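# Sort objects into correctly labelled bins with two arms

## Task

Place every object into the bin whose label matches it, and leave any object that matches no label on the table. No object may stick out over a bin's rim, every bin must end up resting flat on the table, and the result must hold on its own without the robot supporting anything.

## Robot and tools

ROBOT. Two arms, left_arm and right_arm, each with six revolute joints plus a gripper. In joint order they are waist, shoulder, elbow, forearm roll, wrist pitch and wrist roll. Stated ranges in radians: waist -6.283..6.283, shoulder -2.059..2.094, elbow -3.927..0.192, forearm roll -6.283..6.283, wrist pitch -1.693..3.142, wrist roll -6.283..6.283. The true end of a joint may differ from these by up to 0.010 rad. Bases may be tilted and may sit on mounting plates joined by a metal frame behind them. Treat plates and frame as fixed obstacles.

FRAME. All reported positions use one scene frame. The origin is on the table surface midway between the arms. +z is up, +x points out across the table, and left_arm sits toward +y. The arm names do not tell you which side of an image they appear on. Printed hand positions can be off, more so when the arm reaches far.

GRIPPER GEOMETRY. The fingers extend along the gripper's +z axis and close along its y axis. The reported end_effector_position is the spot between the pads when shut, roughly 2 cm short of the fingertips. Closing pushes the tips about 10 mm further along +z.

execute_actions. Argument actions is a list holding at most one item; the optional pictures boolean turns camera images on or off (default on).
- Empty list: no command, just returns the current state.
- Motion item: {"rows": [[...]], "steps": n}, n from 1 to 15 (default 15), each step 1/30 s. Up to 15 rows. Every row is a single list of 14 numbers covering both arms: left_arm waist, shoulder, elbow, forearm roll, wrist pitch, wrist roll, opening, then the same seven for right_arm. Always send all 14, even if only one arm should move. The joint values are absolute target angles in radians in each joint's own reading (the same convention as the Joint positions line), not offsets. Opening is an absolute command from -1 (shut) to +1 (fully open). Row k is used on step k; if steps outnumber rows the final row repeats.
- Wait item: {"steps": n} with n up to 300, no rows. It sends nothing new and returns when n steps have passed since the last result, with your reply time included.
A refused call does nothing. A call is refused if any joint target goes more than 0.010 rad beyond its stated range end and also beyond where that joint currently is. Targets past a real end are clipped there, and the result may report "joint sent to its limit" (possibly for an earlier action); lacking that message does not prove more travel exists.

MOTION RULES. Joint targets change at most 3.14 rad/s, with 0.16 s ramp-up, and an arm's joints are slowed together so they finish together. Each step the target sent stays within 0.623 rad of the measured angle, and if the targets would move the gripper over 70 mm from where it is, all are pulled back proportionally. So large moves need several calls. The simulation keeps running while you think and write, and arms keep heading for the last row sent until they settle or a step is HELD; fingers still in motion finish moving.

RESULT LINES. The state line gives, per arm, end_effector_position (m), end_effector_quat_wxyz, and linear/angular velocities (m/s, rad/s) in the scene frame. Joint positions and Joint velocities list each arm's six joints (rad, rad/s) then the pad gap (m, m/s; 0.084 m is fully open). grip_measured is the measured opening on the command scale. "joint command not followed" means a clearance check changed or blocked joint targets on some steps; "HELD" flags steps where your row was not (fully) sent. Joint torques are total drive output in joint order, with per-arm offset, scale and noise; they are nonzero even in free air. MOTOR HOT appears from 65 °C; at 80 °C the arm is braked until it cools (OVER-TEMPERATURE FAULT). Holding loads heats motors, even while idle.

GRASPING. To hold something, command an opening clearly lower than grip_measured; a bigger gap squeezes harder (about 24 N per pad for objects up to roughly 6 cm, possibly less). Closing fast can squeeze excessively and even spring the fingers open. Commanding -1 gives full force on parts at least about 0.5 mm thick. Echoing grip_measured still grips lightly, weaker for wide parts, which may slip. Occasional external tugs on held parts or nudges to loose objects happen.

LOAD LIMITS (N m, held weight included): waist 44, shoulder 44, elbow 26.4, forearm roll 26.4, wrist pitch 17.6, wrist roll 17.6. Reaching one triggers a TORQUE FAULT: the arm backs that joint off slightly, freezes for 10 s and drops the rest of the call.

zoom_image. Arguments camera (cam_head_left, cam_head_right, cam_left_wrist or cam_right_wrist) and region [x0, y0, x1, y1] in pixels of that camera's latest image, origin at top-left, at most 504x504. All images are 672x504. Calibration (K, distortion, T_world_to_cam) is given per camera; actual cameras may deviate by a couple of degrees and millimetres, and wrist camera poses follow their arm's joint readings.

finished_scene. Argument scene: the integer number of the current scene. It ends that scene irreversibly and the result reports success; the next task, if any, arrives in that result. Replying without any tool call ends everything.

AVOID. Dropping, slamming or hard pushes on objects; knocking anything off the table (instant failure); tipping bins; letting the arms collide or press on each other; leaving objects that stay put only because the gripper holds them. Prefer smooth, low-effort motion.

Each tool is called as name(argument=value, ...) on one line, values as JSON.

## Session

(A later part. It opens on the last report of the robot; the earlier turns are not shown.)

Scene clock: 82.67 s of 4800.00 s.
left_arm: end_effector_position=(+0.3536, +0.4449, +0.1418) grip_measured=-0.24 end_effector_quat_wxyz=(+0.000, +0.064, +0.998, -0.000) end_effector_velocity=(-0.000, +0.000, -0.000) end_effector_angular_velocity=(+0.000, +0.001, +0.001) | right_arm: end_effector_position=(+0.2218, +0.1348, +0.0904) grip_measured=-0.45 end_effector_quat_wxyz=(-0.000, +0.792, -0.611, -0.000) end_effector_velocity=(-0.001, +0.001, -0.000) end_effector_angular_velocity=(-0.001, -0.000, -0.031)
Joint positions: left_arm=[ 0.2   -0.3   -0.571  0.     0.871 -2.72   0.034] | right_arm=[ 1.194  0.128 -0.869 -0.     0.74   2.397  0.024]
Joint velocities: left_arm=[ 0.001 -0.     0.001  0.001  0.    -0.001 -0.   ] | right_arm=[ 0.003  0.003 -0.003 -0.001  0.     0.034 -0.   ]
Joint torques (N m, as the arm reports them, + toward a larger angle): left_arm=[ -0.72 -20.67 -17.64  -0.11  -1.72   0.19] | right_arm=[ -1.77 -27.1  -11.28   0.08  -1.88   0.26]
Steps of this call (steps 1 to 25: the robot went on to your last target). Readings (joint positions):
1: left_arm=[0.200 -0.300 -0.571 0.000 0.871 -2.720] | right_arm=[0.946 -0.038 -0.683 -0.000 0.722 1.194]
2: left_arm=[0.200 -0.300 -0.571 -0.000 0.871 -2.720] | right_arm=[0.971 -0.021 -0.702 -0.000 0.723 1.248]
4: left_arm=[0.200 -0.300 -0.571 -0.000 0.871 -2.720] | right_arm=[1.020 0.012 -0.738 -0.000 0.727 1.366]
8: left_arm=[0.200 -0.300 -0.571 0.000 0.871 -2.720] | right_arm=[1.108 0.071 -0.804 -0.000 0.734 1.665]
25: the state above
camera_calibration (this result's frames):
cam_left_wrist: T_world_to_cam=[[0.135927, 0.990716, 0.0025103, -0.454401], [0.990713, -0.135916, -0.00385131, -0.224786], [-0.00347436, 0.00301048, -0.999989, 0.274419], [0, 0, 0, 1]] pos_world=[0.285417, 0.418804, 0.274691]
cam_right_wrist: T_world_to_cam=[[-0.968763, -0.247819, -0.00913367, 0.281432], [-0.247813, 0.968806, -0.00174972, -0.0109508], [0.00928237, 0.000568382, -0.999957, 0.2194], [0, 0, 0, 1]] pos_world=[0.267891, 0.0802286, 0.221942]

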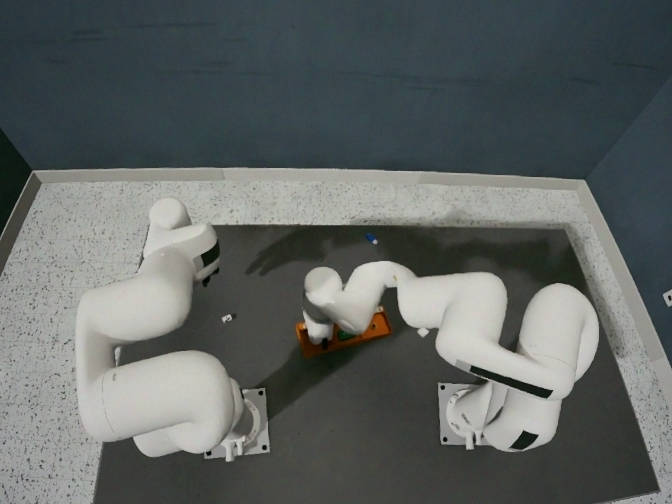

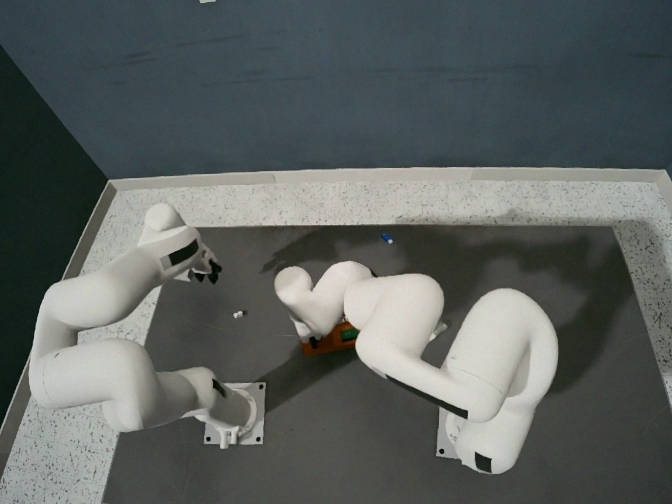

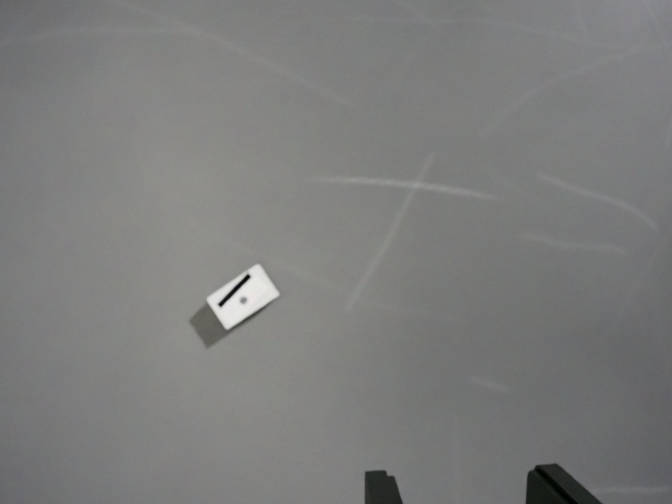

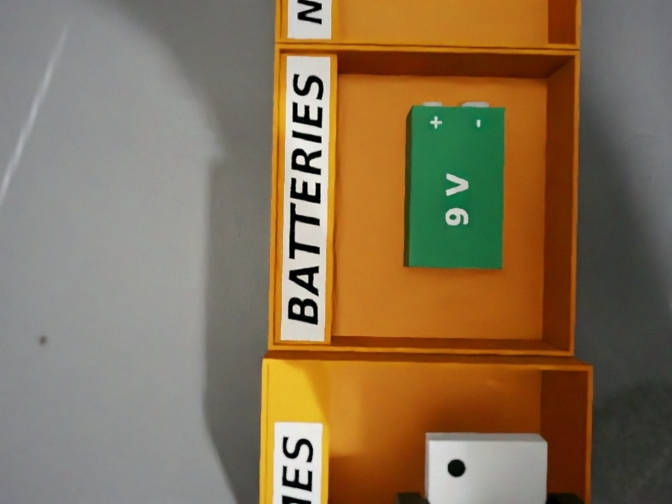

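execute_actions(actions=[{"rows":[[0.2,-0.3,-0.571,0,0.871,-2.72,-0.22,1.195,0.269,-0.843,0,0.574,2.4,-0.7]]}], pictures=false)

execute_actions(actions=[{"steps":8}], pictures=false)

execute_actions(actions=[{"rows":[[0.2,-0.3,-0.571,0,0.871,-2.72,-0.22,1.195,0.269,-0.843,0,0.574,2.4,-0.25]],"steps":8}], pictures=false)

execute_actions(actions=[{"rows":[[0.2,-0.3,-0.571,0,0.871,-2.72,-0.22,1.195,0.1285,-0.869,0,0.74,2.4,-0.25]],"steps":12}], pictures=false)

execute_actions(actions=[{"rows":[[0.2,-0.3,-0.571,0,0.871,-2.72,-0.22,0.8,0.05,-0.869,0,0.82,-0.2,-0.25]]}], pictures=false)

execute_actions(actions=[{"rows":[[0.2,-0.3,-0.571,0,0.871,-2.72,-0.22,0.7,0.05,-0.869,0,0.82,1.2,-0.25]]}])

zoom_image(camera="cam_head_left", region=[280,290,410,370])

Scene clock: 90.07 s of 4800.00 s.
left_arm: end_effector_position=(+0.3536, +0.4449, +0.1418) grip_measured=-0.24 end_effector_quat_wxyz=(+0.000, +0.064, +0.998, -0.000) end_effector_velocity=(+0.001, -0.000, +0.001) end_effector_angular_velocity=(+0.000, -0.001, -0.002) | right_arm: end_effector_position=(+0.2222, +0.1362, +0.0314) grip_measured=-0.45 end_effector_quat_wxyz=(-0.001, +0.791, -0.612, -0.000) end_effector_velocity=(-0.002, -0.005, -0.010) end_effector_angular_velocity=(-0.010, +0.005, -0.002)
Joint positions: left_arm=[ 0.2   -0.3   -0.571  0.     0.871 -2.72   0.034] | right_arm=[ 1.195  0.267 -0.844 -0.     0.575  2.4    0.024]
Joint velocities: left_arm=[-0.001 -0.    -0.001 -0.    -0.     0.002 -0.   ] | right_arm=[-0.001  0.016  0.012 -0.    -0.017  0.001  0.   ]
Joint torques (N m, as the arm reports them, + toward a larger angle): left_arm=[ -1.29 -20.17 -17.89   0.05  -1.61   0.22] | right_arm=[ -1.82 -28.29 -10.2   -0.28  -1.8    0.2 ]
Steps of this call (steps 1 to 30: the robot went on to your last target; steps 31 to 100: nothing new was sent; then 3.57 s passed at rest; steps 101 to 115: all 15 steps of this action). Readings (joint positions):
101: left_arm=[0.200 -0.300 -0.571 -0.000 0.871 -2.720] | right_arm=[1.195 0.129 -0.869 -0.000 0.740 2.400]
102: left_arm=[0.200 -0.300 -0.571 -0.000 0.871 -2.720] | right_arm=[1.195 0.131 -0.869 -0.000 0.736 2.400]
104: left_arm=[0.200 -0.300 -0.571 0.000 0.871 -2.720] | right_arm=[1.195 0.159 -0.867 -0.000 0.695 2.400]
108: left_arm=[0.200 -0.300 -0.571 0.000 0.871 -2.720] | right_arm=[1.195 0.253 -0.841 0.000 0.602 2.400]
115: the state above

Scene clock: 90.33 s of 4800.00 s.
left_arm: end_effector_position=(+0.3536, +0.4449, +0.1418) grip_measured=-0.24 end_effector_quat_wxyz=(+0.000, +0.064, +0.998, -0.000) end_effector_velocity=(+0.000, -0.000, +0.000) end_effector_angular_velocity=(+0.000, -0.001, -0.001) | right_arm: end_effector_position=(+0.2219, +0.1357, +0.0305) grip_measured=-0.45 end_effector_quat_wxyz=(-0.001, +0.791, -0.612, -0.000) end_effector_velocity=(-0.001, +0.000, -0.000) end_effector_angular_velocity=(+0.001, +0.000, +0.002)
Joint positions: left_arm=[ 0.2   -0.3   -0.571  0.     0.871 -2.72   0.034] | right_arm=[ 1.195  0.268 -0.844 -0.     0.574  2.4    0.024]
Joint velocities: left_arm=[-0.001 -0.    -0.     0.    -0.     0.    -0.   ] | right_arm=[ 0.002  0.     0.     0.001 -0.001 -0.001  0.   ]
Joint torques (N m, as the arm reports them, + toward a larger angle): left_arm=[ -0.76 -20.04 -18.13   0.23  -1.69   0.2 ] | right_arm=[ -1.78 -26.74  -9.62  -0.13  -1.79   0.13]
Steps of this call (steps 1 to 8: the robot went on to your last target). Readings (joint positions):
1: left_arm=[0.200 -0.300 -0.571 -0.000 0.871 -2.720] | right_arm=[1.195 0.267 -0.844 -0.000 0.575 2.400]
2: left_arm=[0.200 -0.300 -0.571 -0.000 0.871 -2.720] | right_arm=[1.195 0.268 -0.844 -0.000 0.575 2.400]
4: left_arm=[0.200 -0.300 -0.571 0.000 0.871 -2.720] | right_arm=[1.195 0.268 -0.844 -0.000 0.574 2.400]
8: the state above

Scene clock: 90.60 s of 4800.00 s.
left_arm: end_effector_position=(+0.3536, +0.4449, +0.1418) grip_measured=-0.24 end_effector_quat_wxyz=(+0.000, +0.064, +0.998, -0.000) end_effector_velocity=(-0.000, +0.000, +0.000) end_effector_angular_velocity=(+0.000, +0.001, +0.000) | right_arm: end_effector_position=(+0.2217, +0.1352, +0.0299) grip_measured=-0.27 end_effector_quat_wxyz=(+0.000, +0.791, -0.612, +0.000) end_effector_velocity=(+0.001, +0.002, +0.002) end_effector_angular_velocity=(+0.005, -0.002, -0.001)
Joint positions: left_arm=[ 0.2   -0.3   -0.571 -0.     0.871 -2.72   0.034] | right_arm=[ 1.195  0.269 -0.843 -0.     0.574  2.4    0.032]
Joint velocities: left_arm=[ 0.     0.    -0.001  0.     0.001 -0.    -0.   ] | right_arm=[ 0.    -0.002 -0.003  0.001 -0.     0.     0.001]
Joint torques (N m, as the arm reports them, + toward a larger angle): left_arm=[ -0.01 -20.3  -17.97   0.07  -1.58   0.12] | right_arm=[ -1.45 -28.22  -9.96  -0.05  -1.79   0.13]
Steps of this call (steps 1 to 8: all 8 steps of this action). Readings (joint positions):
1: left_arm=[0.200 -0.300 -0.571 0.000 0.871 -2.720] | right_arm=[1.195 0.268 -0.844 0.000 0.574 2.400]
2: left_arm=[0.200 -0.300 -0.571 0.000 0.871 -2.720] | right_arm=[1.195 0.268 -0.843 -0.000 0.574 2.400]
4: left_arm=[0.200 -0.300 -0.571 -0.000 0.871 -2.720] | right_arm=[1.195 0.269 -0.843 -0.000 0.574 2.400]
8: the state above

Scene clock: 91.00 s of 4800.00 s.
left_arm: end_effector_position=(+0.3536, +0.4449, +0.1418) grip_measured=-0.24 end_effector_quat_wxyz=(+0.000, +0.064, +0.998, -0.000) end_effector_velocity=(+0.000, +0.000, +0.000) end_effector_angular_velocity=(-0.000, -0.001, +0.002) | right_arm: end_effector_position=(+0.2217, +0.1354, +0.0889) grip_measured=-0.27 end_effector_quat_wxyz=(-0.001, +0.791, -0.612, -0.000) end_effector_velocity=(-0.018, -0.035, -0.020) end_effector_angular_velocity=(-0.103, +0.055, -0.001)
Joint positions: left_arm=[ 0.2   -0.3   -0.571  0.     0.871 -2.72   0.034] | right_arm=[ 1.195  0.132 -0.868  0.     0.735  2.4    0.032]
Joint velocities: left_arm=[ 0.    -0.001 -0.    -0.001  0.    -0.001 -0.   ] | right_arm=[-0.    -0.006  0.047  0.001  0.075  0.    -0.   ]
Joint torques (N m, as the arm reports them, + toward a larger angle): left_arm=[ -0.11 -20.55 -18.1    0.06  -1.72   0.16] | right_arm=[ -1.77 -27.41 -11.84  -0.28  -2.06   0.2 ]
Steps of this call (steps 1 to 12: all 12 steps of this action). Readings (joint positions):
1: left_arm=[0.200 -0.300 -0.571 -0.000 0.871 -2.720] | right_arm=[1.195 0.269 -0.843 -0.000 0.574 2.400]
2: left_arm=[0.200 -0.300 -0.571 0.000 0.871 -2.720] | right_arm=[1.195 0.267 -0.843 0.000 0.578 2.400]
4: left_arm=[0.200 -0.300 -0.571 -0.000 0.871 -2.720] | right_arm=[1.195 0.238 -0.845 0.000 0.619 2.400]
8: left_arm=[0.200 -0.300 -0.571 0.000 0.871 -2.720] | right_arm=[1.195 0.145 -0.872 -0.000 0.712 2.400]
12: the state above

Scene clock: 91.50 s of 4800.00 s.
left_arm: end_effector_position=(+0.3536, +0.4449, +0.1418) grip_measured=-0.24 end_effector_quat_wxyz=(+0.000, +0.064, +0.998, -0.000) end_effector_velocity=(-0.000, -0.000, -0.000) end_effector_angular_velocity=(-0.000, +0.000, +0.001) | right_arm: end_effector_position=(+0.3280, +0.0490, +0.1125) grip_measured=-0.27 end_effector_quat_wxyz=(+0.001, +0.895, -0.446, -0.000) end_effector_velocity=(+0.193, -0.210, +0.052) end_effector_angular_velocity=(+0.008, -0.004, +1.968)
Joint positions: left_arm=[ 0.2   -0.3   -0.571  0.     0.871 -2.72   0.034] | right_arm=[ 0.891  0.069 -0.869 -0.     0.801  1.705  0.032]
Joint velocities: left_arm=[ 0.    -0.     0.    -0.     0.    -0.001 -0.   ] | right_arm=[-0.636 -0.135 -0.004 -0.     0.131 -2.604  0.   ]
Joint torques (N m, as the arm reports them, + toward a larger angle): left_arm=[ -0.15 -20.38 -17.96  -0.32  -1.72   0.49] | right_arm=[ -0.44 -24.88 -11.45  -0.11  -1.85  -0.23]
Steps of this call (steps 1 to 15: all 15 steps of this action). Readings (joint positions):
1: left_arm=[0.200 -0.300 -0.571 0.000 0.871 -2.720] | right_arm=[1.195 0.132 -0.867 0.000 0.737 2.400]
2: left_arm=[0.200 -0.300 -0.571 0.000 0.871 -2.720] | right_arm=[1.193 0.131 -0.867 0.000 0.738 2.396]
4: left_arm=[0.200 -0.300 -0.571 0.000 0.871 -2.720] | right_arm=[1.171 0.126 -0.867 0.000 0.744 2.355]
8: left_arm=[0.200 -0.300 -0.571 0.000 0.871 -2.720] | right_arm=[1.058 0.103 -0.868 -0.000 0.766 2.171]
15: the state above

Scene clock: 92.00 s of 4800.00 s.
left_arm: end_effector_position=(+0.3536, +0.4449, +0.1418) grip_measured=-0.24 end_effector_quat_wxyz=(+0.000, +0.064, +0.998, -0.000) end_effector_velocity=(-0.000, -0.000, -0.000) end_effector_angular_velocity=(-0.000, +0.001, -0.000) | right_arm: end_effector_position=(+0.3798, -0.0172, +0.1194) grip_measured=-0.27 end_effector_quat_wxyz=(+0.001, +0.954, -0.301, -0.000) end_effector_velocity=(+0.005, -0.005, +0.002) end_effector_angular_velocity=(+0.003, -0.003, +0.014)
Joint positions: left_arm=[ 0.2   -0.3   -0.571 -0.     0.871 -2.72   0.034] | right_arm=[ 0.703  0.05  -0.869  0.     0.82   1.203  0.032]
Joint velocities: left_arm=[-0.     0.     0.001  0.    -0.     0.    -0.   ] | right_arm=[-0.015 -0.002 -0.002  0.    -0.    -0.029 -0.   ]
Joint torques (N m, as the arm reports them, + toward a larger angle): left_arm=[ -0.54 -20.42 -18.16  -0.1   -1.76   0.38] | right_arm=[ -1.52 -25.59 -11.75  -0.04  -1.99   0.19]
Steps of this call (steps 1 to 15: all 15 steps of this action). Readings (joint positions):
1: left_arm=[0.200 -0.300 -0.571 -0.000 0.871 -2.720] | right_arm=[0.870 0.065 -0.869 -0.000 0.805 1.616]
2: left_arm=[0.200 -0.300 -0.571 0.000 0.871 -2.720] | right_arm=[0.852 0.061 -0.869 -0.000 0.809 1.527]
4: left_arm=[0.200 -0.300 -0.571 0.000 0.871 -2.720] | right_arm=[0.805 0.056 -0.869 0.000 0.814 1.379]
8: left_arm=[0.200 -0.300 -0.571 0.000 0.871 -2.720] | right_arm=[0.718 0.051 -0.869 -0.000 0.819 1.238]
15: the state above
camera_calibration (this result's frames):
cam_left_wrist: T_world_to_cam=[[0.135927, 0.990716, 0.00251037, -0.454401], [0.990713, -0.135917, -0.00385108, -0.224786], [-0.00347412, 0.00301052, -0.999989, 0.274419], [0, 0, 0, 1]] pos_world=[0.285417, 0.418804, 0.274691]
cam_right_wrist: T_world_to_cam=[[-0.579451, -0.814972, -0.00753018, 0.239218], [-0.814987, 0.579476, -0.00163928, 0.384225], [0.00569953, 0.00518712, -0.99997, 0.248535], [0, 0, 0, 1]] pos_world=[0.450337, -0.0289824, 0.250959]

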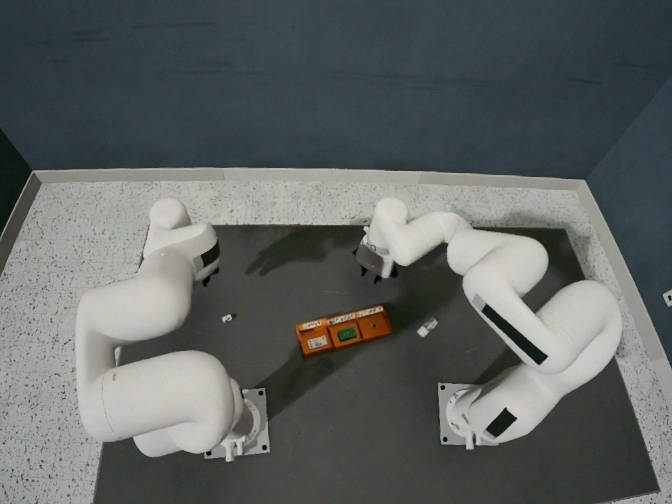

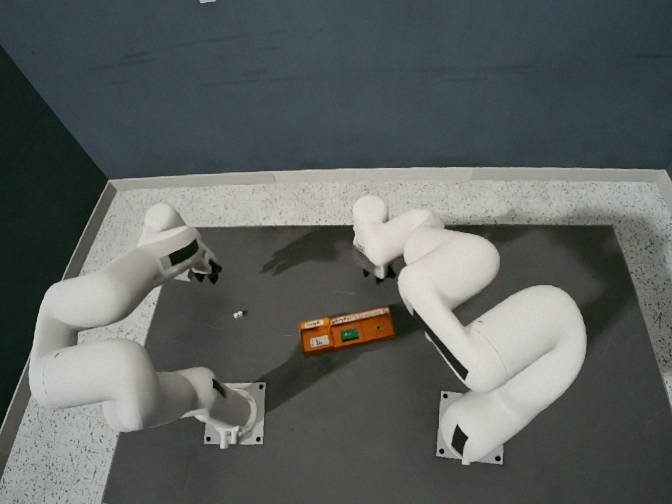

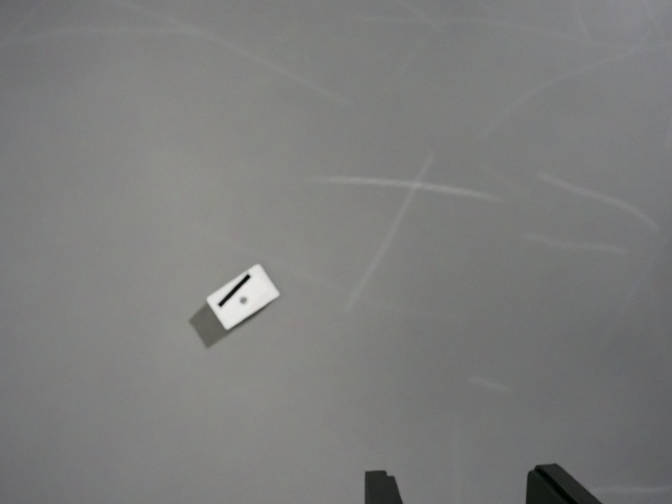

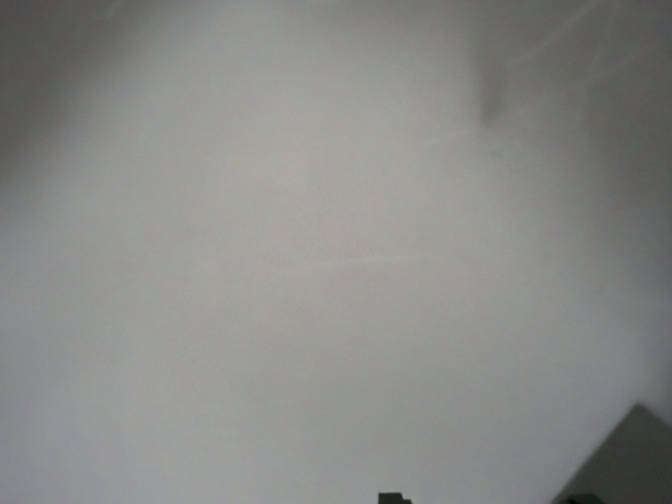

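Region (280, 290, 410, 370) of cam_head_left's 672x504 image, scaled by 3.877, with more detail than that image has; it fills the top 310 rows of this view, and the rest is white.

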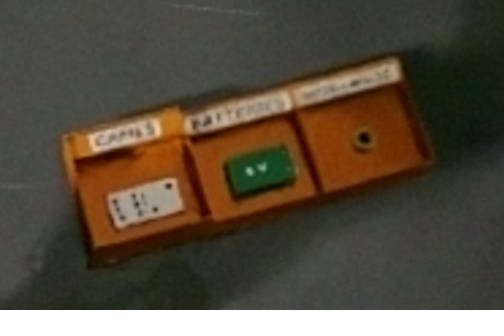

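finished_scene(scene=2)

The scene is finished: the task was done.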